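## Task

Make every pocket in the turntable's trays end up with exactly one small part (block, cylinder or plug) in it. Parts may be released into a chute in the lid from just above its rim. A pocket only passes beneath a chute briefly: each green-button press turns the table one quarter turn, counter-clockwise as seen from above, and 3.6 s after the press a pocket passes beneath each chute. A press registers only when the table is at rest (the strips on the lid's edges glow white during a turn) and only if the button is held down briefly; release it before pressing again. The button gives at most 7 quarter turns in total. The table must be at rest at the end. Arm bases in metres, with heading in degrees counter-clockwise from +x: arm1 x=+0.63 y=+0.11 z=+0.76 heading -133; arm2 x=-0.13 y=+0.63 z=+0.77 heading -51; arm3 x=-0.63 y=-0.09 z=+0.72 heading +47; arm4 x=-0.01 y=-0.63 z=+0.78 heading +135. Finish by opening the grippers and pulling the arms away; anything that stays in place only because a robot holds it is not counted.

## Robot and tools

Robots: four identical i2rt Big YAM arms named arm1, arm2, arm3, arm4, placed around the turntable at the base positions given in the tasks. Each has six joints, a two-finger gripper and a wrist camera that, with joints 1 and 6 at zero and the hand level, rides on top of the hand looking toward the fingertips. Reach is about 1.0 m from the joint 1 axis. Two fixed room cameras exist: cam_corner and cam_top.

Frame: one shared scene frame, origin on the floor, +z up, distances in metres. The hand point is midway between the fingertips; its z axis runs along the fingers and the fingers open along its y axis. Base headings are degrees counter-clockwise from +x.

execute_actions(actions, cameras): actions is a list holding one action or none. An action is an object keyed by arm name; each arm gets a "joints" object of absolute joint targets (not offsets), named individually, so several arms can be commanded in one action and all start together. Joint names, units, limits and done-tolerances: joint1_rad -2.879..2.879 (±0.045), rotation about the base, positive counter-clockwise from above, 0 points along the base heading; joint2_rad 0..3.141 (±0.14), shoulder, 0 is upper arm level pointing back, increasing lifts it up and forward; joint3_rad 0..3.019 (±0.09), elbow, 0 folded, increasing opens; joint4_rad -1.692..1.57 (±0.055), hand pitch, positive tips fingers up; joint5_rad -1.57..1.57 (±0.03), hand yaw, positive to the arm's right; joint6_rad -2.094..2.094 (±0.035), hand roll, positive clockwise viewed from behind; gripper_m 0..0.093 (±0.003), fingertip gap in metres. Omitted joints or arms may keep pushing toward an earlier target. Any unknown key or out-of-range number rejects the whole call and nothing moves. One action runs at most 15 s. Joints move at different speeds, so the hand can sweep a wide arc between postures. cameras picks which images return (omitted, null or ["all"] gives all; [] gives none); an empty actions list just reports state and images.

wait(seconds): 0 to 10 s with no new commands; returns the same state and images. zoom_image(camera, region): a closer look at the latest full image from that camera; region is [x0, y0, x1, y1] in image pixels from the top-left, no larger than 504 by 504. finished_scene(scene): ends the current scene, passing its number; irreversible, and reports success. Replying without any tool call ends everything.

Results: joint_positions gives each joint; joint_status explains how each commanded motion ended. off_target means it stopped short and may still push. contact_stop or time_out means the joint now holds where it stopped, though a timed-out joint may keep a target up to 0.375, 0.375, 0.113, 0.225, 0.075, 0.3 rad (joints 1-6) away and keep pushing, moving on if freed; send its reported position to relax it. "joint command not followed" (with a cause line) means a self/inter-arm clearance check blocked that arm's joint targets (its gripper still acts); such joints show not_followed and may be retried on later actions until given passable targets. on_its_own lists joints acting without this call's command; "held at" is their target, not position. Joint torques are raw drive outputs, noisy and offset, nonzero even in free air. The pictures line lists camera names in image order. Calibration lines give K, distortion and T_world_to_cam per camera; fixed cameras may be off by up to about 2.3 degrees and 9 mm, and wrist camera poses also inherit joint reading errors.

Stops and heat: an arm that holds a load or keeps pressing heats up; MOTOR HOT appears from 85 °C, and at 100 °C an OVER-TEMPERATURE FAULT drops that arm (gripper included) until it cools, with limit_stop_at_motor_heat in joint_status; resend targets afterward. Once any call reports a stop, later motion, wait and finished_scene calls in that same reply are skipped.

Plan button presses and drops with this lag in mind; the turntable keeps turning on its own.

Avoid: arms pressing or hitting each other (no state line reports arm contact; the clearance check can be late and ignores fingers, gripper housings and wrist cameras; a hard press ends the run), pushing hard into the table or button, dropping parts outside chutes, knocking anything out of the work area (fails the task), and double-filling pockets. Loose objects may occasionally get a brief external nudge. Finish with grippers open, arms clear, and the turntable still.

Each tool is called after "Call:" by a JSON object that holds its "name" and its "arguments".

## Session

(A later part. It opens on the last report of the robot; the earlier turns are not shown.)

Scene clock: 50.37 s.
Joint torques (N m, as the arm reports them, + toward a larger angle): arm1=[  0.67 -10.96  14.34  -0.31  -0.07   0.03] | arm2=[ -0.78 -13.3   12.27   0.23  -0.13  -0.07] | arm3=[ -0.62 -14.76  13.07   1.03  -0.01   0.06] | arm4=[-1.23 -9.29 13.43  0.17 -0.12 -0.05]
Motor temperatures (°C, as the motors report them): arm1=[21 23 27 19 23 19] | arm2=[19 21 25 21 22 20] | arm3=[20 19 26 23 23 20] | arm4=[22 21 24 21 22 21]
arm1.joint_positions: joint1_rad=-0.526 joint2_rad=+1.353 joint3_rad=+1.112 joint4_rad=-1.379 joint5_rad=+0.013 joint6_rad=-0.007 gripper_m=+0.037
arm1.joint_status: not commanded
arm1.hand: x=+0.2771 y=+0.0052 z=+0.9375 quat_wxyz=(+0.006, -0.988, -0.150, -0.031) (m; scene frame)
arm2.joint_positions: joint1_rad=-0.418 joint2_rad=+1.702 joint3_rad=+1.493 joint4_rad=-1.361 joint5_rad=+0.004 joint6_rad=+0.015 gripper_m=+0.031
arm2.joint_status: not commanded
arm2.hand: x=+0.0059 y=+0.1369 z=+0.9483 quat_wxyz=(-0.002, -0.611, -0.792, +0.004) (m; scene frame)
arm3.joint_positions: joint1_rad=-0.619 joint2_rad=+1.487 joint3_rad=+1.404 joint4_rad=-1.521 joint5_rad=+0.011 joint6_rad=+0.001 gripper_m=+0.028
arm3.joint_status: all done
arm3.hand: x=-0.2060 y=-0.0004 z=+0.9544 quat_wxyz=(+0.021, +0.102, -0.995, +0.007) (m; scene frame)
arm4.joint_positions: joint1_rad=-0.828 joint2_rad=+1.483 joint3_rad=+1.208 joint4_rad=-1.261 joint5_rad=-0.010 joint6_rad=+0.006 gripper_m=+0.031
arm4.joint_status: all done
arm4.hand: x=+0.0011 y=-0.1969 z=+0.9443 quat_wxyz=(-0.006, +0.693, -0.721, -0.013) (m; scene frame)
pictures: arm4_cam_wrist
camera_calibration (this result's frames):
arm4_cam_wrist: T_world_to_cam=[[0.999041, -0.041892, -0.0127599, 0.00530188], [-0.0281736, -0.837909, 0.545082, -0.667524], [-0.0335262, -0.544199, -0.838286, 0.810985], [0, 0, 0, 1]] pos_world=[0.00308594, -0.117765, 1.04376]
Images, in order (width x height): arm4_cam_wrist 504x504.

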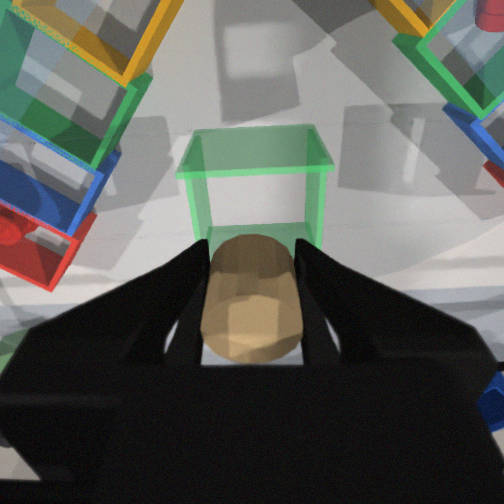

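Call:
{"name": "execute_actions", "arguments": {"actions": [{"arm3":{"joints":{"joint2_rad":1.57}}}], "cameras": []}}

Call:
{"name": "execute_actions", "arguments": {"actions": [{"arm3":{"joints":{"joint2_rad":1.44}}}], "cameras": []}}

Call:
{"name": "wait", "arguments": {"seconds": 2.05}}

Call:
{"name": "execute_actions", "arguments": {"actions": [{"arm4":{"joints":{"gripper_m":0.09}},"arm1":{"joints":{"gripper_m":0.09}},"arm2":{"joints":{"gripper_m":0.09}}}], "cameras": []}}

Call:
{"name": "execute_actions", "arguments": {"actions": [{"arm1":{"joints":{"joint2_rad":1.2,"joint3_rad":1.05,"joint4_rad":-1.4}},"arm2":{"joints":{"joint2_rad":1.2,"joint3_rad":1.05,"joint4_rad":-1.4}},"arm4":{"joints":{"joint2_rad":1.15,"joint3_rad":1.05,"joint4_rad":-1.4}},"arm3":{"joints":{"joint1_rad":-0.515,"joint2_rad":1.137,"joint3_rad":1.072,"joint4_rad":-1.5}}}], "cameras": ["arm3_cam_wrist"]}}

Call:
{"name": "execute_actions", "arguments": {"actions": [{"arm1":{"joints":{"joint1_rad":0.8}},"arm2":{"joints":{"joint1_rad":0.95}}}], "cameras": []}}

Call:
{"name": "execute_actions", "arguments": {"actions": [{"arm1":{"joints":{"joint2_rad":1.72,"joint3_rad":1.3,"joint4_rad":-1.1}},"arm2":{"joints":{"joint2_rad":1.7,"joint3_rad":1.45,"joint4_rad":-1.3}}}], "cameras": ["arm1_cam_wrist","arm2_cam_wrist","cam_top"]}}

Scene clock: 53.27 s.
Joint torques (N m, as the arm reports them, + toward a larger angle): arm1=[  0.89 -10.98  14.27  -0.28  -0.05   0.03] | arm2=[ -0.77 -13.29  12.25   0.26  -0.13  -0.07] | arm3=[ -0.6  -13.37  12.31   1.    -0.02   0.05] | arm4=[-1.35 -9.68 13.42  0.08 -0.13 -0.04]
Motor temperatures (°C, as the motors report them): arm1=[21 23 27 19 23 19] | arm2=[19 21 25 21 22 20] | arm3=[20 19 26 23 23 20] | arm4=[22 21 24 21 22 21]
arm1.joint_positions: joint1_rad=-0.526 joint2_rad=+1.353 joint3_rad=+1.112 joint4_rad=-1.379 joint5_rad=+0.013 joint6_rad=-0.007 gripper_m=+0.037
arm1.joint_status: not commanded
arm1.hand: x=+0.2771 y=+0.0052 z=+0.9375 quat_wxyz=(+0.006, -0.988, -0.150, -0.031) (m; scene frame)
arm2.joint_positions: joint1_rad=-0.418 joint2_rad=+1.702 joint3_rad=+1.493 joint4_rad=-1.361 joint5_rad=+0.004 joint6_rad=+0.015 gripper_m=+0.031
arm2.joint_status: not commanded
arm2.hand: x=+0.0059 y=+0.1369 z=+0.9483 quat_wxyz=(-0.002, -0.611, -0.792, +0.004) (m; scene frame)
arm3.joint_positions: joint1_rad=-0.619 joint2_rad=+1.527 joint3_rad=+1.411 joint4_rad=-1.522 joint5_rad=+0.011 joint6_rad=+0.001 gripper_m=+0.028
arm3.joint_status: all done
arm3.hand: x=-0.2007 y=+0.0007 z=+0.9406 quat_wxyz=(+0.038, +0.102, -0.994, +0.009) (m; scene frame)
arm4.joint_positions: joint1_rad=-0.828 joint2_rad=+1.483 joint3_rad=+1.208 joint4_rad=-1.261 joint5_rad=-0.010 joint6_rad=+0.006 gripper_m=+0.031
arm4.joint_status: not commanded
arm4.hand: x=+0.0011 y=-0.1969 z=+0.9443 quat_wxyz=(-0.006, +0.693, -0.721, -0.013) (m; scene frame)
pictures: none
No camera images: the call's "cameras" was empty. Leave "cameras" out to get every camera's image.

Scene clock: 54.27 s.
Joint torques (N m, as the arm reports them, + toward a larger angle): arm1=[  0.76 -10.96  14.27  -0.28  -0.05   0.01] | arm2=[ -0.73 -13.35  12.25   0.24  -0.13  -0.07] | arm3=[ -0.63 -14.38  12.59   1.19  -0.02   0.06] | arm4=[-0.83 -9.28 13.39  0.17 -0.11 -0.03]
Motor temperatures (°C, as the motors report them): arm1=[21 23 27 19 23 19] | arm2=[19 21 26 21 22 20] | arm3=[20 19 26 23 23 20] | arm4=[22 21 24 21 22 21]
arm1.joint_positions: joint1_rad=-0.526 joint2_rad=+1.353 joint3_rad=+1.112 joint4_rad=-1.379 joint5_rad=+0.013 joint6_rad=-0.007 gripper_m=+0.037
arm1.joint_status: not commanded
arm1.hand: x=+0.2771 y=+0.0052 z=+0.9375 quat_wxyz=(+0.006, -0.988, -0.150, -0.031) (m; scene frame)
arm2.joint_positions: joint1_rad=-0.418 joint2_rad=+1.702 joint3_rad=+1.493 joint4_rad=-1.361 joint5_rad=+0.004 joint6_rad=+0.015 gripper_m=+0.031
arm2.joint_status: not commanded
arm2.hand: x=+0.0059 y=+0.1369 z=+0.9483 quat_wxyz=(-0.002, -0.611, -0.792, +0.004) (m; scene frame)
arm3.joint_positions: joint1_rad=-0.619 joint2_rad=+1.432 joint3_rad=+1.411 joint4_rad=-1.520 joint5_rad=+0.011 joint6_rad=+0.001 gripper_m=+0.028
arm3.joint_status: all done
arm3.hand: x=-0.2103 y=-0.0013 z=+0.9797 quat_wxyz=(-0.010, +0.102, -0.995, +0.004) (m; scene frame)
arm4.joint_positions: joint1_rad=-0.828 joint2_rad=+1.483 joint3_rad=+1.208 joint4_rad=-1.261 joint5_rad=-0.010 joint6_rad=+0.006 gripper_m=+0.031
arm4.joint_status: not commanded
arm4.hand: x=+0.0011 y=-0.1969 z=+0.9443 quat_wxyz=(-0.006, +0.693, -0.721, -0.013) (m; scene frame)
pictures: none
No camera images: the call's "cameras" was empty. Leave "cameras" out to get every camera's image.

Scene clock: 56.33 s.
Joint torques (N m, as the arm reports them, + toward a larger angle): arm1=[  1.11 -11.16  14.34  -0.31  -0.04   0.02] | arm2=[ -0.74 -13.28  12.26   0.24  -0.13  -0.07] | arm3=[ -0.57 -14.26  12.65   1.14  -0.02   0.06] | arm4=[-1.15 -9.61 13.35  0.09 -0.1  -0.06]
Motor temperatures (°C, as the motors report them): arm1=[21 23 28 19 23 19] | arm2=[19 21 26 21 22 20] | arm3=[20 19 26 23 23 20] | arm4=[22 21 24 21 22 21]
arm1.joint_positions: joint1_rad=-0.526 joint2_rad=+1.353 joint3_rad=+1.112 joint4_rad=-1.379 joint5_rad=+0.013 joint6_rad=-0.007 gripper_m=+0.037
arm1.joint_status: not commanded
arm1.hand: x=+0.2771 y=+0.0052 z=+0.9375 quat_wxyz=(+0.006, -0.988, -0.150, -0.031) (m; scene frame)
arm2.joint_positions: joint1_rad=-0.418 joint2_rad=+1.702 joint3_rad=+1.493 joint4_rad=-1.361 joint5_rad=+0.004 joint6_rad=+0.015 gripper_m=+0.031
arm2.joint_status: not commanded
arm2.hand: x=+0.0059 y=+0.1369 z=+0.9483 quat_wxyz=(-0.002, -0.611, -0.792, +0.004) (m; scene frame)
arm3.joint_positions: joint1_rad=-0.619 joint2_rad=+1.432 joint3_rad=+1.411 joint4_rad=-1.520 joint5_rad=+0.011 joint6_rad=+0.001 gripper_m=+0.028
arm3.joint_status: all done
arm3.hand: x=-0.2103 y=-0.0013 z=+0.9797 quat_wxyz=(-0.010, +0.102, -0.995, +0.004) (m; scene frame)
arm4.joint_positions: joint1_rad=-0.828 joint2_rad=+1.483 joint3_rad=+1.208 joint4_rad=-1.261 joint5_rad=-0.010 joint6_rad=+0.006 gripper_m=+0.031
arm4.joint_status: not commanded
arm4.hand: x=+0.0011 y=-0.1969 z=+0.9443 quat_wxyz=(-0.006, +0.693, -0.721, -0.013) (m; scene frame)
wait: 2.07 s; at rest by 0.27 s
pictures: arm1_cam_wrist, arm2_cam_wrist, arm3_cam_wrist, arm4_cam_wrist, cam_corner, cam_top
camera_calibration (this result's frames):
arm1_cam_wrist: T_world_to_cam=[[-0.317065, 0.948404, 0.000460505, 0.0797983], [0.730137, 0.243785, 0.638333, -0.800613], [0.605285, 0.202729, -0.769761, 0.677275], [0, 0, 0, 1]] pos_world=[0.199914, -0.0178067, 1.03236]
arm2_cam_wrist: T_world_to_cam=[[-0.965381, -0.260819, 0.00356074, 0.0320294], [-0.210421, 0.786763, 0.580282, -0.658332], [-0.15415, 0.559444, -0.814408, 0.821368], [0, 0, 0, 1]] pos_world=[0.0190077, 0.0667952, 1.05083]
arm3_cam_wrist: T_world_to_cam=[[0.195317, -0.980402, 0.0257413, 0.0166337], [-0.808447, -0.14609, 0.57015, -0.720924], [-0.555216, -0.132171, -0.821137, 0.81148], [0, 0, 0, 1]] pos_world=[-0.135531, 0.0182416, 1.07694]
arm4_cam_wrist: T_world_to_cam=[[0.999041, -0.041892, -0.0127599, 0.00530188], [-0.0281736, -0.837909, 0.545082, -0.667524], [-0.0335262, -0.544199, -0.838286, 0.810985], [0, 0, 0, 1]] pos_world=[0.00308594, -0.117765, 1.04376]
Images, in order (width x height): arm1_cam_wrist 504x504, arm2_cam_wrist 504x504, arm3_cam_wrist 504x504, arm4_cam_wrist 504x504, cam_corner 504x504, cam_top 504x504.

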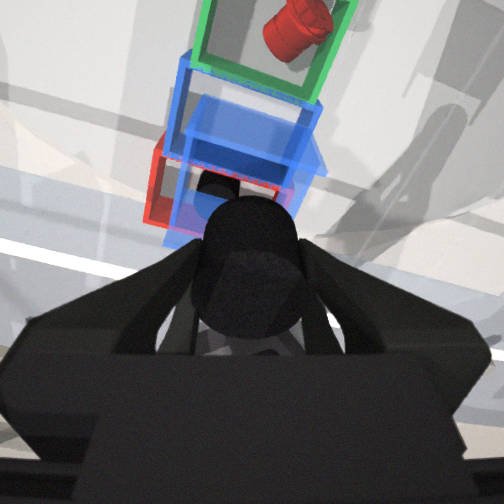

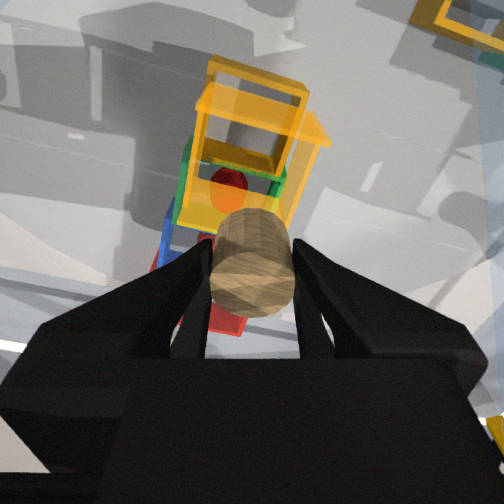

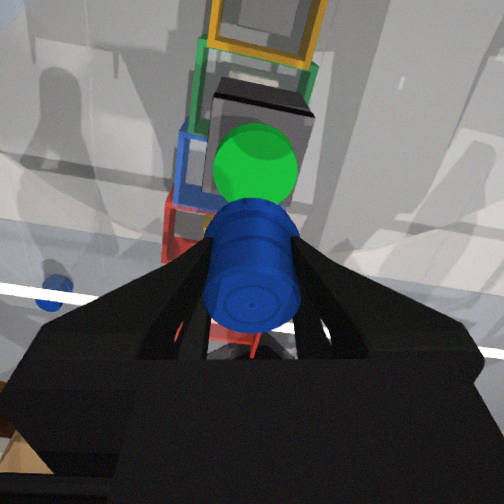

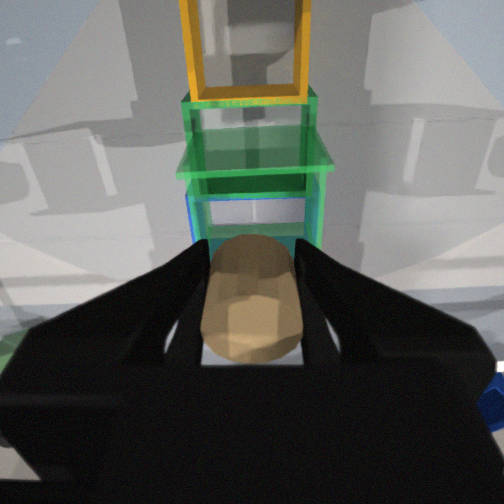

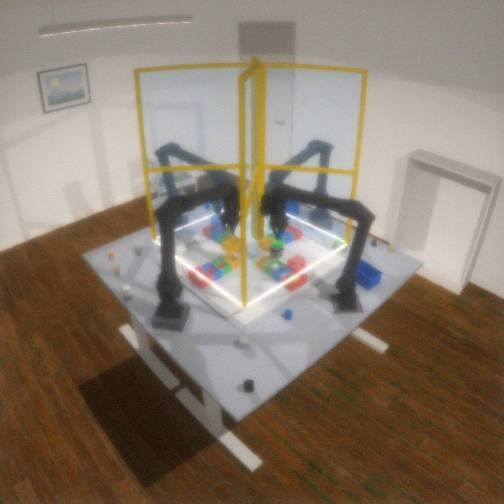

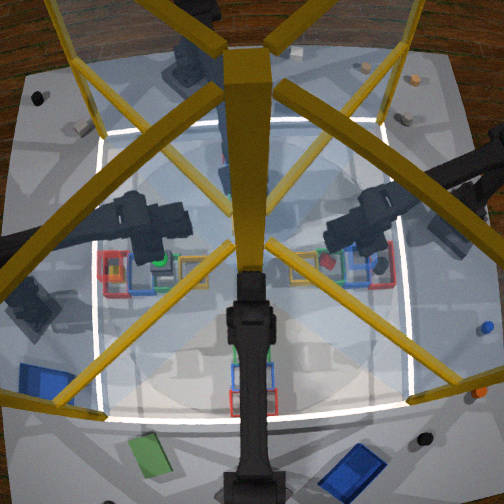

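Scene clock: 57.03 s.
Joint torques (N m, as the arm reports them, + toward a larger angle): arm1=[  0.54 -11.09  14.23  -0.31  -0.05   0.02] | arm2=[ -0.74 -13.29  12.28   0.25  -0.13  -0.07] | arm3=[ -0.54 -14.27  12.62   1.11  -0.02   0.05] | arm4=[-1.23 -9.05 13.4   0.16 -0.12 -0.04]
Motor temperatures (°C, as the motors report them): arm1=[21 23 28 19 23 19] | arm2=[19 21 26 21 22 20] | arm3=[20 19 26 23 23 20] | arm4=[22 21 24 21 22 21]
arm1.joint_positions: joint1_rad=-0.526 joint2_rad=+1.353 joint3_rad=+1.112 joint4_rad=-1.379 joint5_rad=+0.013 joint6_rad=-0.007 gripper_m=+0.090
arm1.joint_status: all done
arm1.hand: x=+0.2771 y=+0.0052 z=+0.9375 quat_wxyz=(+0.006, -0.988, -0.150, -0.031) (m; scene frame)
arm2.joint_positions: joint1_rad=-0.418 joint2_rad=+1.702 joint3_rad=+1.493 joint4_rad=-1.361 joint5_rad=+0.004 joint6_rad=+0.015 gripper_m=+0.090
arm2.joint_status: all done
arm2.hand: x=+0.0059 y=+0.1369 z=+0.9483 quat_wxyz=(-0.002, -0.611, -0.792, +0.004) (m; scene frame)
arm3.joint_positions: joint1_rad=-0.619 joint2_rad=+1.432 joint3_rad=+1.411 joint4_rad=-1.520 joint5_rad=+0.011 joint6_rad=+0.001 gripper_m=+0.028
arm3.joint_status: not commanded
arm3.hand: x=-0.2103 y=-0.0013 z=+0.9797 quat_wxyz=(-0.010, +0.102, -0.995, +0.004) (m; scene frame)
arm4.joint_positions: joint1_rad=-0.828 joint2_rad=+1.483 joint3_rad=+1.208 joint4_rad=-1.261 joint5_rad=-0.010 joint6_rad=+0.006 gripper_m=+0.090
arm4.joint_status: all done
arm4.hand: x=+0.0011 y=-0.1969 z=+0.9443 quat_wxyz=(-0.006, +0.693, -0.721, -0.013) (m; scene frame)
pictures: none
No camera images: the call's "cameras" was empty. Leave "cameras" out to get every camera's image.

Scene clock: 58.23 s.
Joint torques (N m, as the arm reports them, + toward a larger angle): arm1=[ 0.72 -7.1  10.51  0.03 -0.06  0.01] | arm2=[-0.78 -4.33  9.06  0.1  -0.12 -0.07] | arm3=[-0.54 -7.49 10.39  0.83  0.02  0.06] | arm4=[-1.05 -4.08 10.49  0.01 -0.09 -0.06]
Motor temperatures (°C, as the motors report them): arm1=[21 23 27 19 23 19] | arm2=[19 21 25 21 22 20] | arm3=[20 19 26 23 23 20] | arm4=[22 21 24 21 22 21]
arm1.joint_positions: joint1_rad=-0.526 joint2_rad=+1.194 joint3_rad=+1.044 joint4_rad=-1.394 joint5_rad=+0.013 joint6_rad=-0.007 gripper_m=+0.090
arm1.joint_status: all done
arm1.hand: x=+0.3100 y=+0.0154 z=+0.9649 quat_wxyz=(+0.000, -0.989, -0.149, +0.007) (m; scene frame)
arm2.joint_positions: joint1_rad=-0.418 joint2_rad=+1.191 joint3_rad=+1.050 joint4_rad=-1.396 joint5_rad=+0.004 joint6_rad=+0.015 gripper_m=+0.090
arm2.joint_status: all done
arm2.hand: x=-0.0428 y=+0.3121 z=+0.9826 quat_wxyz=(-0.015, -0.611, -0.792, +0.013) (m; scene frame)
arm3.joint_positions: joint1_rad=-0.509 joint2_rad=+1.121 joint3_rad=+1.076 joint4_rad=-1.508 joint5_rad=+0.010 joint6_rad=+0.001 gripper_m=+0.028
arm3.joint_status: all done
arm3.hand: x=-0.3378 y=+0.0064 z=+0.9576 quat_wxyz=(-0.004, +0.156, -0.988, +0.004) (m; scene frame)
arm4.joint_positions: joint1_rad=-0.828 joint2_rad=+1.134 joint3_rad=+1.053 joint4_rad=-1.395 joint5_rad=-0.010 joint6_rad=+0.006 gripper_m=+0.090
arm4.joint_status: all done
arm4.hand: x=-0.0025 y=-0.3013 z=+1.0074 quat_wxyz=(-0.028, +0.692, -0.720, -0.034) (m; scene frame)
pictures: arm3_cam_wrist
camera_calibration (this result's frames):
arm3_cam_wrist: T_world_to_cam=[[0.301963, -0.953027, 0.023611, 0.0875572], [-0.780305, -0.232857, 0.580433, -0.81007], [-0.54767, -0.193693, -0.813966, 0.719587], [0, 0, 0, 1]] pos_world=[-0.264444, 0.0341934, 1.05384]
Images, in order (width x height): arm3_cam_wrist 504x504.

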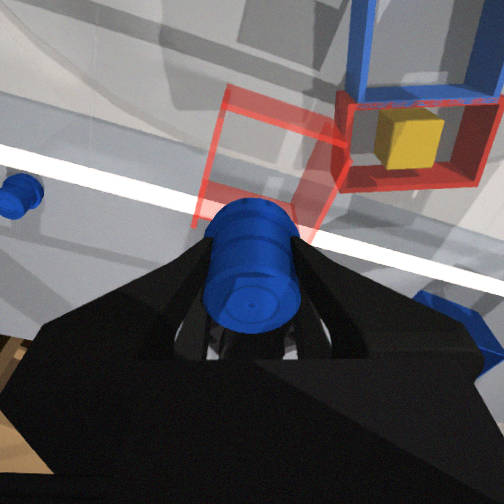

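Scene clock: 59.90 s.
Joint torques (N m, as the arm reports them, + toward a larger angle): arm1=[ 0.96 -7.   10.58  0.01 -0.05  0.02] | arm2=[ 0.42 -5.25  8.92  0.12 -0.09 -0.07] | arm3=[-0.49 -7.75 10.45  0.86  0.02  0.06] | arm4=[-1.06 -3.97 10.51  0.1  -0.13 -0.05]
Motor temperatures (°C, as the motors report them): arm1=[21 23 27 19 23 19] | arm2=[19 21 25 21 22 20] | arm3=[20 19 26 23 22 20] | arm4=[22 21 24 21 22 21]
arm1.joint_positions: joint1_rad=+0.802 joint2_rad=+1.196 joint3_rad=+1.044 joint4_rad=-1.394 joint5_rad=+0.013 joint6_rad=-0.007 gripper_m=+0.090
arm1.joint_status: all done
arm1.hand: x=+0.6410 y=-0.2216 z=+0.9707 quat_wxyz=(-0.012, -0.686, -0.727, +0.010) (m; scene frame)
arm2.joint_positions: joint1_rad=+0.945 joint2_rad=+1.196 joint3_rad=+1.050 joint4_rad=-1.396 joint5_rad=+0.003 joint6_rad=+0.015 gripper_m=+0.090
arm2.joint_status: all done
arm2.hand: x=+0.2004 y=+0.6512 z=+0.9797 quat_wxyz=(-0.016, +0.024, -1.000, +0.004) (m; scene frame)
arm3.joint_positions: joint1_rad=-0.509 joint2_rad=+1.121 joint3_rad=+1.076 joint4_rad=-1.508 joint5_rad=+0.010 joint6_rad=+0.001 gripper_m=+0.028
arm3.joint_status: not commanded
arm3.hand: x=-0.3378 y=+0.0064 z=+0.9576 quat_wxyz=(-0.004, +0.156, -0.988, +0.004) (m; scene frame)
arm4.joint_positions: joint1_rad=-0.828 joint2_rad=+1.134 joint3_rad=+1.053 joint4_rad=-1.395 joint5_rad=-0.010 joint6_rad=+0.006 gripper_m=+0.090
arm4.joint_status: not commanded
arm4.hand: x=-0.0025 y=-0.3013 z=+1.0074 quat_wxyz=(-0.028, +0.692, -0.720, -0.034) (m; scene frame)
pictures: none
No camera images: the call's "cameras" was empty. Leave "cameras" out to get every camera's image.

Scene clock: 61.23 s.
Joint torques (N m, as the arm reports them, + toward a larger angle): arm1=[  0.92 -18.45  11.5    0.54  -0.06   0.02] | arm2=[  0.37 -13.04  12.22   0.21  -0.09  -0.08] | arm3=[-0.58 -7.77 10.46  0.85  0.02  0.06] | arm4=[-1.19 -4.06 10.45  0.06 -0.11 -0.05]
Motor temperatures (°C, as the motors report them): arm1=[21 23 27 19 23 19] | arm2=[19 21 25 21 22 20] | arm3=[20 19 26 23 22 20] | arm4=[22 21 24 21 22 21]
arm1.joint_positions: joint1_rad=+0.802 joint2_rad=+1.744 joint3_rad=+1.274 joint4_rad=-1.110 joint5_rad=+0.013 joint6_rad=-0.007 gripper_m=+0.090
arm1.joint_status: all done
arm1.hand: x=+0.6514 y=-0.3841 z=+0.8406 quat_wxyz=(+0.000, -0.686, -0.727, -0.002) (m; scene frame)
arm2.joint_positions: joint1_rad=+0.945 joint2_rad=+1.710 joint3_rad=+1.400 joint4_rad=-1.303 joint5_rad=+0.003 joint6_rad=+0.015 gripper_m=+0.090
arm2.joint_status: all done
arm2.hand: x=+0.3641 y=+0.6611 z=+0.9076 quat_wxyz=(+0.020, +0.024, -0.999, +0.006) (m; scene frame)
arm3.joint_positions: joint1_rad=-0.509 joint2_rad=+1.121 joint3_rad=+1.076 joint4_rad=-1.508 joint5_rad=+0.010 joint6_rad=+0.001 gripper_m=+0.028
arm3.joint_status: not commanded
arm3.hand: x=-0.3378 y=+0.0064 z=+0.9576 quat_wxyz=(-0.004, +0.156, -0.988, +0.004) (m; scene frame)
arm4.joint_positions: joint1_rad=-0.828 joint2_rad=+1.134 joint3_rad=+1.053 joint4_rad=-1.395 joint5_rad=-0.010 joint6_rad=+0.006 gripper_m=+0.090
arm4.joint_status: not commanded
arm4.hand: x=-0.0025 y=-0.3013 z=+1.0074 quat_wxyz=(-0.028, +0.692, -0.720, -0.034) (m; scene frame)
pictures: arm1_cam_wrist, arm2_cam_wrist, cam_top
camera_calibration (this result's frames):
arm1_cam_wrist: T_world_to_cam=[[-0.996799, -0.0798671, -0.00367492, 0.618989], [-0.0666338, 0.80448, 0.590231, -0.1424], [-0.0441836, 0.588586, -0.807226, 1.05784], [0, 0, 0, 1]] pos_world=[0.654258, -0.458635, 0.940239]
arm2_cam_wrist: T_world_to_cam=[[0.0562365, -0.998364, 0.0102928, 0.624224], [-0.784877, -0.0378346, 0.618495, -0.252194], [-0.617094, -0.0428606, -0.785721, 1.09089], [0, 0, 0, 1]] pos_world=[0.440139, 0.660418, 1.00669]
Images, in order (width x height): arm1_cam_wrist 504x504, arm2_cam_wrist 504x504, cam_top 504x504.

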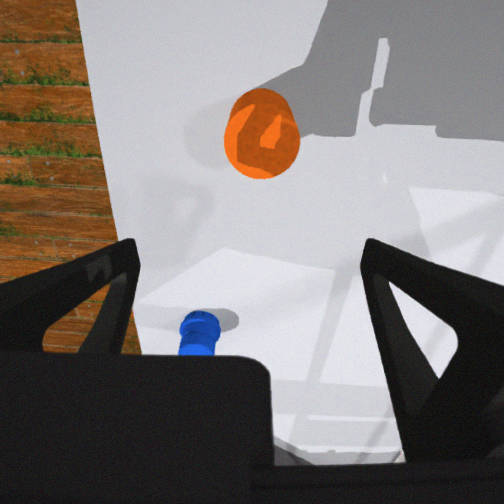

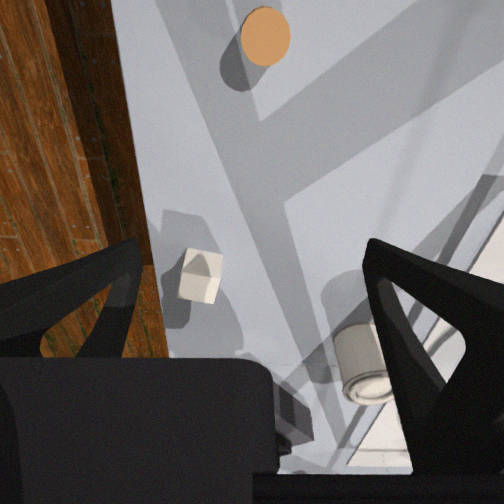

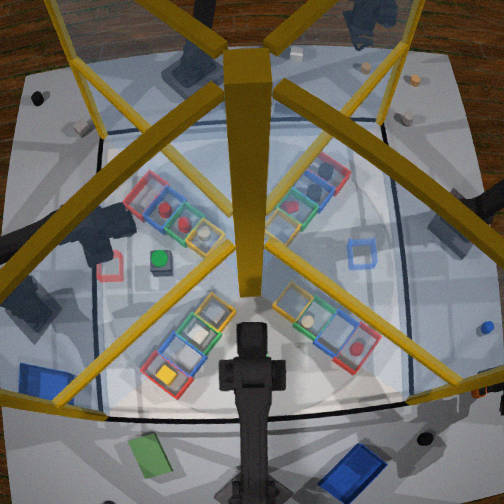

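Call:
{"name": "execute_actions", "arguments": {"actions": [{"arm1":{"joints":{"joint2_rad":1.885,"joint3_rad":1.225,"joint4_rad":-0.88}},"arm2":{"joints":{"joint1_rad":0.925,"joint2_rad":2.0,"joint3_rad":1.355,"joint4_rad":-0.91}},"arm3":{"joints":{"joint1_rad":-0.625,"joint2_rad":1.44,"joint3_rad":1.44,"joint4_rad":-1.51}}}], "cameras": ["arm1_cam_wrist","arm2_cam_wrist"]}}

Scene clock: 63.63 s.
Joint torques (N m, as the arm reports them, + toward a larger angle): arm1=[  1.28 -19.6    9.16   0.55  -0.06   0.01] | arm2=[ -0.74 -16.01   8.25   0.54  -0.02  -0.07] | arm3=[ -0.08 -14.72  14.83   0.45   0.03   0.05] | arm4=[-1.18 -3.87 10.47  0.11 -0.13 -0.05]
Motor temperatures (°C, as the motors report them): arm1=[21 23 27 19 23 19] | arm2=[19 21 25 21 22 20] | arm3=[20 19 26 23 22 20] | arm4=[22 21 24 21 22 21]
arm1.joint_positions: joint1_rad=+0.802 joint2_rad=+1.909 joint3_rad=+1.212 joint4_rad=-0.893 joint5_rad=+0.013 joint6_rad=-0.007 gripper_m=+0.090
arm1.joint_status: all done
arm1.hand: x=+0.6533 y=-0.3918 z=+0.7418 quat_wxyz=(+0.004, -0.686, -0.727, -0.006) (m; scene frame)
arm2.joint_positions: joint1_rad=+0.934 joint2_rad=+2.008 joint3_rad=+1.342 joint4_rad=-0.920 joint5_rad=+0.001 joint6_rad=+0.015 gripper_m=+0.090
arm2.joint_status: all done
arm2.hand: x=+0.4102 y=+0.6571 z=+0.7371 quat_wxyz=(+0.006, +0.019, -1.000, +0.004) (m; scene frame)
arm3.joint_positions: joint1_rad=-0.624 joint2_rad=+1.437 joint3_rad=+1.395 joint4_rad=-1.508 joint5_rad=+0.010 joint6_rad=+0.001 gripper_m=+0.028
arm3.joint_status: all done
arm3.hand: x=-0.2102 y=-0.0034 z=+0.9717 quat_wxyz=(-0.006, +0.099, -0.995, +0.004) (m; scene frame)
arm4.joint_positions: joint1_rad=-0.828 joint2_rad=+1.134 joint3_rad=+1.053 joint4_rad=-1.395 joint5_rad=-0.010 joint6_rad=+0.006 gripper_m=+0.090
arm4.joint_status: not commanded
arm4.hand: x=-0.0025 y=-0.3013 z=+1.0074 quat_wxyz=(-0.028, +0.692, -0.720, -0.034) (m; scene frame)
pictures: arm1_cam_wrist, arm2_cam_wrist
camera_calibration (this result's frames):
arm1_cam_wrist: T_world_to_cam=[[-0.996788, -0.0799893, -0.00397054, 0.62012], [-0.0664498, 0.798356, 0.598509, -0.0863855], [-0.0447044, 0.59685, -0.801106, 0.981755], [0, 0, 0, 1]] pos_world=[0.656277, -0.467391, 0.840655]
arm2_cam_wrist: T_world_to_cam=[[0.0446757, -0.998968, 0.00816204, 0.626085], [-0.802131, -0.0310004, 0.596343, -0.091844], [-0.595474, -0.033189, -0.802689, 0.982511], [0, 0, 0, 1]] pos_world=[0.483418, 0.655201, 0.83831]
Images, in order (width x height): arm1_cam_wrist 504x504, arm2_cam_wrist 504x504.

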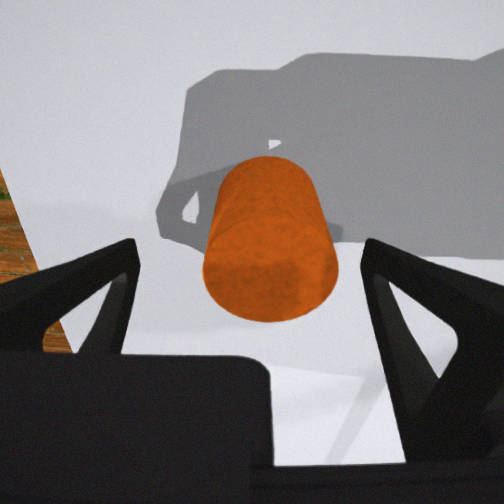

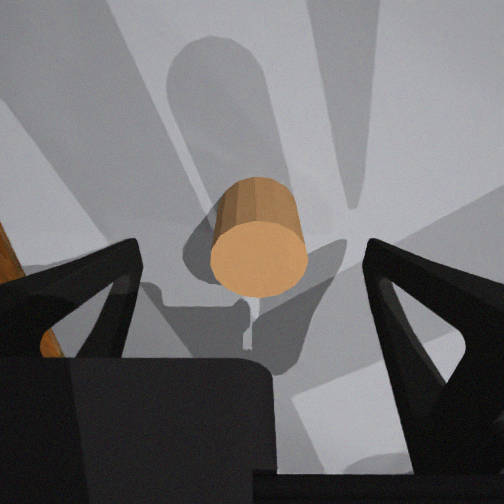

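Call:
{"name": "execute_actions", "arguments": {"actions": [{"arm1":{"joints":{"joint4_rad":-0.83}},"arm2":{"joints":{"joint4_rad":-0.85}}}], "cameras": []}}

Call:
{"name": "execute_actions", "arguments": {"actions": [{"arm1":{"joints":{"gripper_m":0}},"arm2":{"joints":{"gripper_m":0}}}], "cameras": []}}

Call:
{"name": "execute_actions", "arguments": {"actions": [{"arm1":{"joints":{"joint2_rad":1.2,"joint3_rad":1.05,"joint4_rad":-1.4}},"arm2":{"joints":{"joint2_rad":1.2,"joint3_rad":1.05,"joint4_rad":-1.4}}}], "cameras": []}}

Call:
{"name": "execute_actions", "arguments": {"actions": [{"arm1":{"joints":{"joint1_rad":-0.524}},"arm2":{"joints":{"joint1_rad":-0.423}}}], "cameras": []}}

Call:
{"name": "execute_actions", "arguments": {"actions": [{"arm1":{"joints":{"joint2_rad":1.343,"joint3_rad":1.16,"joint4_rad":-1.375}},"arm2":{"joints":{"joint2_rad":1.698,"joint3_rad":1.545,"joint4_rad":-1.36}},"arm3":{"joints":{"joint2_rad":1.5}}}], "cameras": ["arm1_cam_wrist","arm2_cam_wrist"]}}

Scene clock: 65.83 s.
Joint torques (N m, as the arm reports them, + toward a larger angle): arm1=[  1.05 -19.98   9.32   0.67  -0.05   0.02] | arm2=[ -0.59 -16.13   8.23   0.7   -0.02  -0.07] | arm3=[ -0.24 -14.84  14.92   0.43   0.02   0.05] | arm4=[-1.52 -4.14 10.61  0.22 -0.11 -0.03]
Motor temperatures (°C, as the motors report them): arm1=[21 23 27 19 23 19] | arm2=[19 21 25 21 22 20] | arm3=[20 19 26 23 22 20] | arm4=[22 21 24 21 22 21]
arm1.joint_positions: joint1_rad=+0.802 joint2_rad=+1.909 joint3_rad=+1.212 joint4_rad=-0.844 joint5_rad=+0.013 joint6_rad=-0.007 gripper_m=+0.090
arm1.joint_status: all done
arm1.hand: x=+0.6540 y=-0.4040 z=+0.7419 quat_wxyz=(-0.014, -0.686, -0.727, +0.011) (m; scene frame)
arm2.joint_positions: joint1_rad=+0.934 joint2_rad=+2.008 joint3_rad=+1.342 joint4_rad=-0.861 joint5_rad=+0.001 joint6_rad=+0.015 gripper_m=+0.090
arm2.joint_status: all done
arm2.hand: x=+0.4245 y=+0.6578 z=+0.7374 quat_wxyz=(-0.023, +0.019, -1.000, +0.003) (m; scene frame)
arm3.joint_positions: joint1_rad=-0.624 joint2_rad=+1.437 joint3_rad=+1.395 joint4_rad=-1.508 joint5_rad=+0.010 joint6_rad=+0.001 gripper_m=+0.028
arm3.joint_status: not commanded
arm3.hand: x=-0.2102 y=-0.0034 z=+0.9717 quat_wxyz=(-0.006, +0.099, -0.995, +0.004) (m; scene frame)
arm4.joint_positions: joint1_rad=-0.828 joint2_rad=+1.134 joint3_rad=+1.053 joint4_rad=-1.395 joint5_rad=-0.010 joint6_rad=+0.006 gripper_m=+0.090
arm4.joint_status: not commanded
arm4.hand: x=-0.0025 y=-0.3013 z=+1.0074 quat_wxyz=(-0.028, +0.692, -0.720, -0.034) (m; scene frame)
pictures: none
No camera images: the call's "cameras" was empty. Leave "cameras" out to get every camera's image.

Scene clock: 66.53 s.
Joint torques (N m, as the arm reports them, + toward a larger angle): arm1=[  1.39 -19.69   9.22   0.66  -0.07   0.02] | arm2=[ -0.59 -16.22   8.21   0.71  -0.04  -0.07] | arm3=[ -0.22 -14.84  14.92   0.43   0.02   0.05] | arm4=[-1.17 -3.88 10.56  0.01 -0.12 -0.05]
Motor temperatures (°C, as the motors report them): arm1=[21 23 27 19 23 19] | arm2=[19 21 25 21 22 20] | arm3=[20 19 26 23 22 20] | arm4=[22 21 24 21 22 21]
arm1.joint_positions: joint1_rad=+0.802 joint2_rad=+1.909 joint3_rad=+1.212 joint4_rad=-0.844 joint5_rad=+0.013 joint6_rad=-0.007 gripper_m=+0.039
arm1.joint_status: gripper_m off_target (ended at +0.039, target +0.000)
arm1.hand: x=+0.6540 y=-0.4040 z=+0.7419 quat_wxyz=(-0.014, -0.686, -0.727, +0.011) (m; scene frame)
arm2.joint_positions: joint1_rad=+0.934 joint2_rad=+2.008 joint3_rad=+1.342 joint4_rad=-0.861 joint5_rad=+0.002 joint6_rad=+0.015 gripper_m=+0.031
arm2.joint_status: gripper_m off_target (ended at +0.031, target +0.000)
arm2.hand: x=+0.4245 y=+0.6578 z=+0.7374 quat_wxyz=(-0.023, +0.019, -1.000, +0.003) (m; scene frame)
arm3.joint_positions: joint1_rad=-0.624 joint2_rad=+1.437 joint3_rad=+1.395 joint4_rad=-1.508 joint5_rad=+0.010 joint6_rad=+0.001 gripper_m=+0.028
arm3.joint_status: not commanded
arm3.hand: x=-0.2102 y=-0.0034 z=+0.9717 quat_wxyz=(-0.006, +0.099, -0.995, +0.004) (m; scene frame)
arm4.joint_positions: joint1_rad=-0.828 joint2_rad=+1.134 joint3_rad=+1.053 joint4_rad=-1.395 joint5_rad=-0.010 joint6_rad=+0.006 gripper_m=+0.090
arm4.joint_status: not commanded
arm4.hand: x=-0.0025 y=-0.3013 z=+1.0074 quat_wxyz=(-0.028, +0.692, -0.720, -0.034) (m; scene frame)
pictures: none
No camera images: the call's "cameras" was empty. Leave "cameras" out to get every camera's image.

Scene clock: 67.93 s.
Joint torques (N m, as the arm reports them, + toward a larger angle): arm1=[ 1.17 -6.51 11.52 -0.03 -0.05  0.02] | arm2=[-0.49 -4.55  9.3   0.02 -0.04 -0.08] | arm3=[ -0.1  -14.81  14.92   0.42   0.03   0.05] | arm4=[-1.57 -4.24 10.46  0.12 -0.12 -0.02]
Motor temperatures (°C, as the motors report them): arm1=[21 23 27 19 23 19] | arm2=[19 21 25 21 22 20] | arm3=[20 19 27 23 22 20] | arm4=[22 21 24 21 22 21]
arm1.joint_positions: joint1_rad=+0.802 joint2_rad=+1.192 joint3_rad=+1.035 joint4_rad=-1.391 joint5_rad=+0.013 joint6_rad=-0.007 gripper_m=+0.039
arm1.joint_status: all done
arm1.hand: x=+0.6409 y=-0.2192 z=+0.9688 quat_wxyz=(-0.012, -0.686, -0.727, +0.009) (m; scene frame)
arm2.joint_positions: joint1_rad=+0.934 joint2_rad=+1.190 joint3_rad=+1.046 joint4_rad=-1.392 joint5_rad=+0.002 joint6_rad=+0.015 gripper_m=+0.031
arm2.joint_status: all done
arm2.hand: x=+0.1999 y=+0.6476 z=+0.9800 quat_wxyz=(-0.018, +0.019, -1.000, +0.003) (m; scene frame)
arm3.joint_positions: joint1_rad=-0.624 joint2_rad=+1.437 joint3_rad=+1.395 joint4_rad=-1.508 joint5_rad=+0.010 joint6_rad=+0.001 gripper_m=+0.028
arm3.joint_status: not commanded
arm3.hand: x=-0.2102 y=-0.0034 z=+0.9717 quat_wxyz=(-0.006, +0.099, -0.995, +0.004) (m; scene frame)
arm4.joint_positions: joint1_rad=-0.828 joint2_rad=+1.134 joint3_rad=+1.053 joint4_rad=-1.395 joint5_rad=-0.010 joint6_rad=+0.006 gripper_m=+0.090
arm4.joint_status: not commanded
arm4.hand: x=-0.0025 y=-0.3013 z=+1.0074 quat_wxyz=(-0.028, +0.692, -0.720, -0.034) (m; scene frame)
pictures: none
No camera images: the call's "cameras" was empty. Leave "cameras" out to get every camera's image.

Scene clock: 69.60 s.
Joint torques (N m, as the arm reports them, + toward a larger angle): arm1=[ 1.47 -7.37 11.29 -0.14 -0.06  0.01] | arm2=[-0.02 -5.21  9.21 -0.01 -0.13 -0.07] | arm3=[ -0.18 -14.78  14.92   0.42   0.01   0.06] | arm4=[-0.95 -3.75 10.58  0.11 -0.11 -0.08]
Motor temperatures (°C, as the motors report them): arm1=[21 23 27 19 23 19] | arm2=[19 21 25 21 22 20] | arm3=[20 19 27 23 22 20] | arm4=[22 21 24 21 22 21]
arm1.joint_positions: joint1_rad=-0.526 joint2_rad=+1.198 joint3_rad=+1.035 joint4_rad=-1.391 joint5_rad=+0.013 joint6_rad=-0.007 gripper_m=+0.039
arm1.joint_status: all done
arm1.hand: x=+0.3118 y=+0.0159 z=+0.9603 quat_wxyz=(+0.001, -0.989, -0.149, +0.002) (m; scene frame)
arm2.joint_positions: joint1_rad=-0.418 joint2_rad=+1.197 joint3_rad=+1.046 joint4_rad=-1.392 joint5_rad=+0.004 joint6_rad=+0.015 gripper_m=+0.031
arm2.joint_status: all done
arm2.hand: x=-0.0429 y=+0.3120 z=+0.9796 quat_wxyz=(-0.013, -0.611, -0.791, +0.012) (m; scene frame)
arm3.joint_positions: joint1_rad=-0.624 joint2_rad=+1.437 joint3_rad=+1.395 joint4_rad=-1.508 joint5_rad=+0.010 joint6_rad=+0.001 gripper_m=+0.028
arm3.joint_status: not commanded
arm3.hand: x=-0.2102 y=-0.0034 z=+0.9717 quat_wxyz=(-0.006, +0.099, -0.995, +0.004) (m; scene frame)
arm4.joint_positions: joint1_rad=-0.828 joint2_rad=+1.134 joint3_rad=+1.053 joint4_rad=-1.395 joint5_rad=-0.010 joint6_rad=+0.006 gripper_m=+0.090
arm4.joint_status: not commanded
arm4.hand: x=-0.0025 y=-0.3013 z=+1.0074 quat_wxyz=(-0.028, +0.692, -0.720, -0.034) (m; scene frame)
pictures: none
No camera images: the call's "cameras" was empty. Leave "cameras" out to get every camera's image.

Scene clock: 70.97 s.
Joint torques (N m, as the arm reports them, + toward a larger angle): arm1=[  1.18 -11.2   13.96   0.26  -0.06   0.03] | arm2=[ -0.18 -13.34  12.8    0.32  -0.13  -0.07] | arm3=[ -0.12 -14.74  14.62   0.34   0.03   0.06] | arm4=[-1.04 -3.7  10.56  0.13 -0.13 -0.04]
Motor temperatures (°C, as the motors report them): arm1=[21 23 27 19 23 19] | arm2=[19 21 25 21 22 20] | arm3=[20 19 27 23 22 20] | arm4=[22 21 24 21 22 21]
arm1.joint_positions: joint1_rad=-0.526 joint2_rad=+1.353 joint3_rad=+1.114 joint4_rad=-1.381 joint5_rad=+0.013 joint6_rad=-0.007 gripper_m=+0.039
arm1.joint_status: all done
arm1.hand: x=+0.2768 y=+0.0051 z=+0.9383 quat_wxyz=(+0.006, -0.988, -0.150, -0.031) (m; scene frame)
arm2.joint_positions: joint1_rad=-0.418 joint2_rad=+1.703 joint3_rad=+1.492 joint4_rad=-1.363 joint5_rad=+0.004 joint6_rad=+0.015 gripper_m=+0.031
arm2.joint_status: all done
arm2.hand: x=+0.0054 y=+0.1378 z=+0.9470 quat_wxyz=(+0.000, -0.611, -0.792, +0.002) (m; scene frame)
arm3.joint_positions: joint1_rad=-0.624 joint2_rad=+1.486 joint3_rad=+1.397 joint4_rad=-1.508 joint5_rad=+0.010 joint6_rad=+0.001 gripper_m=+0.028
arm3.joint_status: all done
arm3.hand: x=-0.2046 y=-0.0022 z=+0.9524 quat_wxyz=(+0.017, +0.099, -0.995, +0.007) (m; scene frame)
arm4.joint_positions: joint1_rad=-0.828 joint2_rad=+1.134 joint3_rad=+1.053 joint4_rad=-1.395 joint5_rad=-0.010 joint6_rad=+0.006 gripper_m=+0.090
arm4.joint_status: not commanded
arm4.hand: x=-0.0025 y=-0.3013 z=+1.0074 quat_wxyz=(-0.028, +0.692, -0.720, -0.034) (m; scene frame)
pictures: arm1_cam_wrist, arm2_cam_wrist
camera_calibration (this result's frames):
arm1_cam_wrist: T_world_to_cam=[[-0.317084, 0.948397, 0.000852238, 0.0793527], [0.730436, 0.243638, 0.638047, -0.800724], [0.604915, 0.202937, -0.769997, 0.678444], [0, 0, 0, 1]] pos_world=[0.199638, -0.0178524, 1.03323]
arm2_cam_wrist: T_world_to_cam=[[-0.965475, -0.260472, 0.00359397, 0.0317537], [-0.209354, 0.784059, 0.584314, -0.661882], [-0.155016, 0.563388, -0.81152, 0.816453], [0, 0, 0, 1]] pos_world=[0.0186528, 0.0672458, 1.0492]
Images, in order (width x height): arm1_cam_wrist 504x504, arm2_cam_wrist 504x504.

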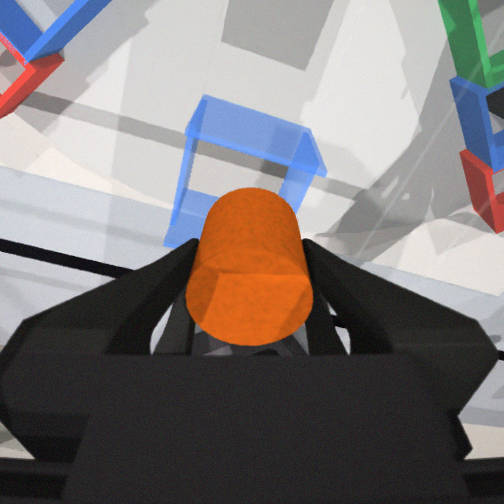

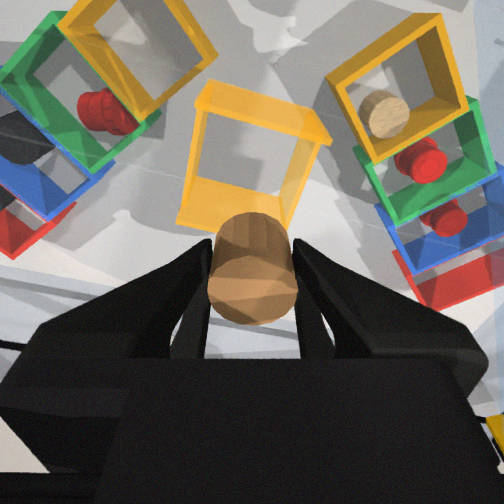

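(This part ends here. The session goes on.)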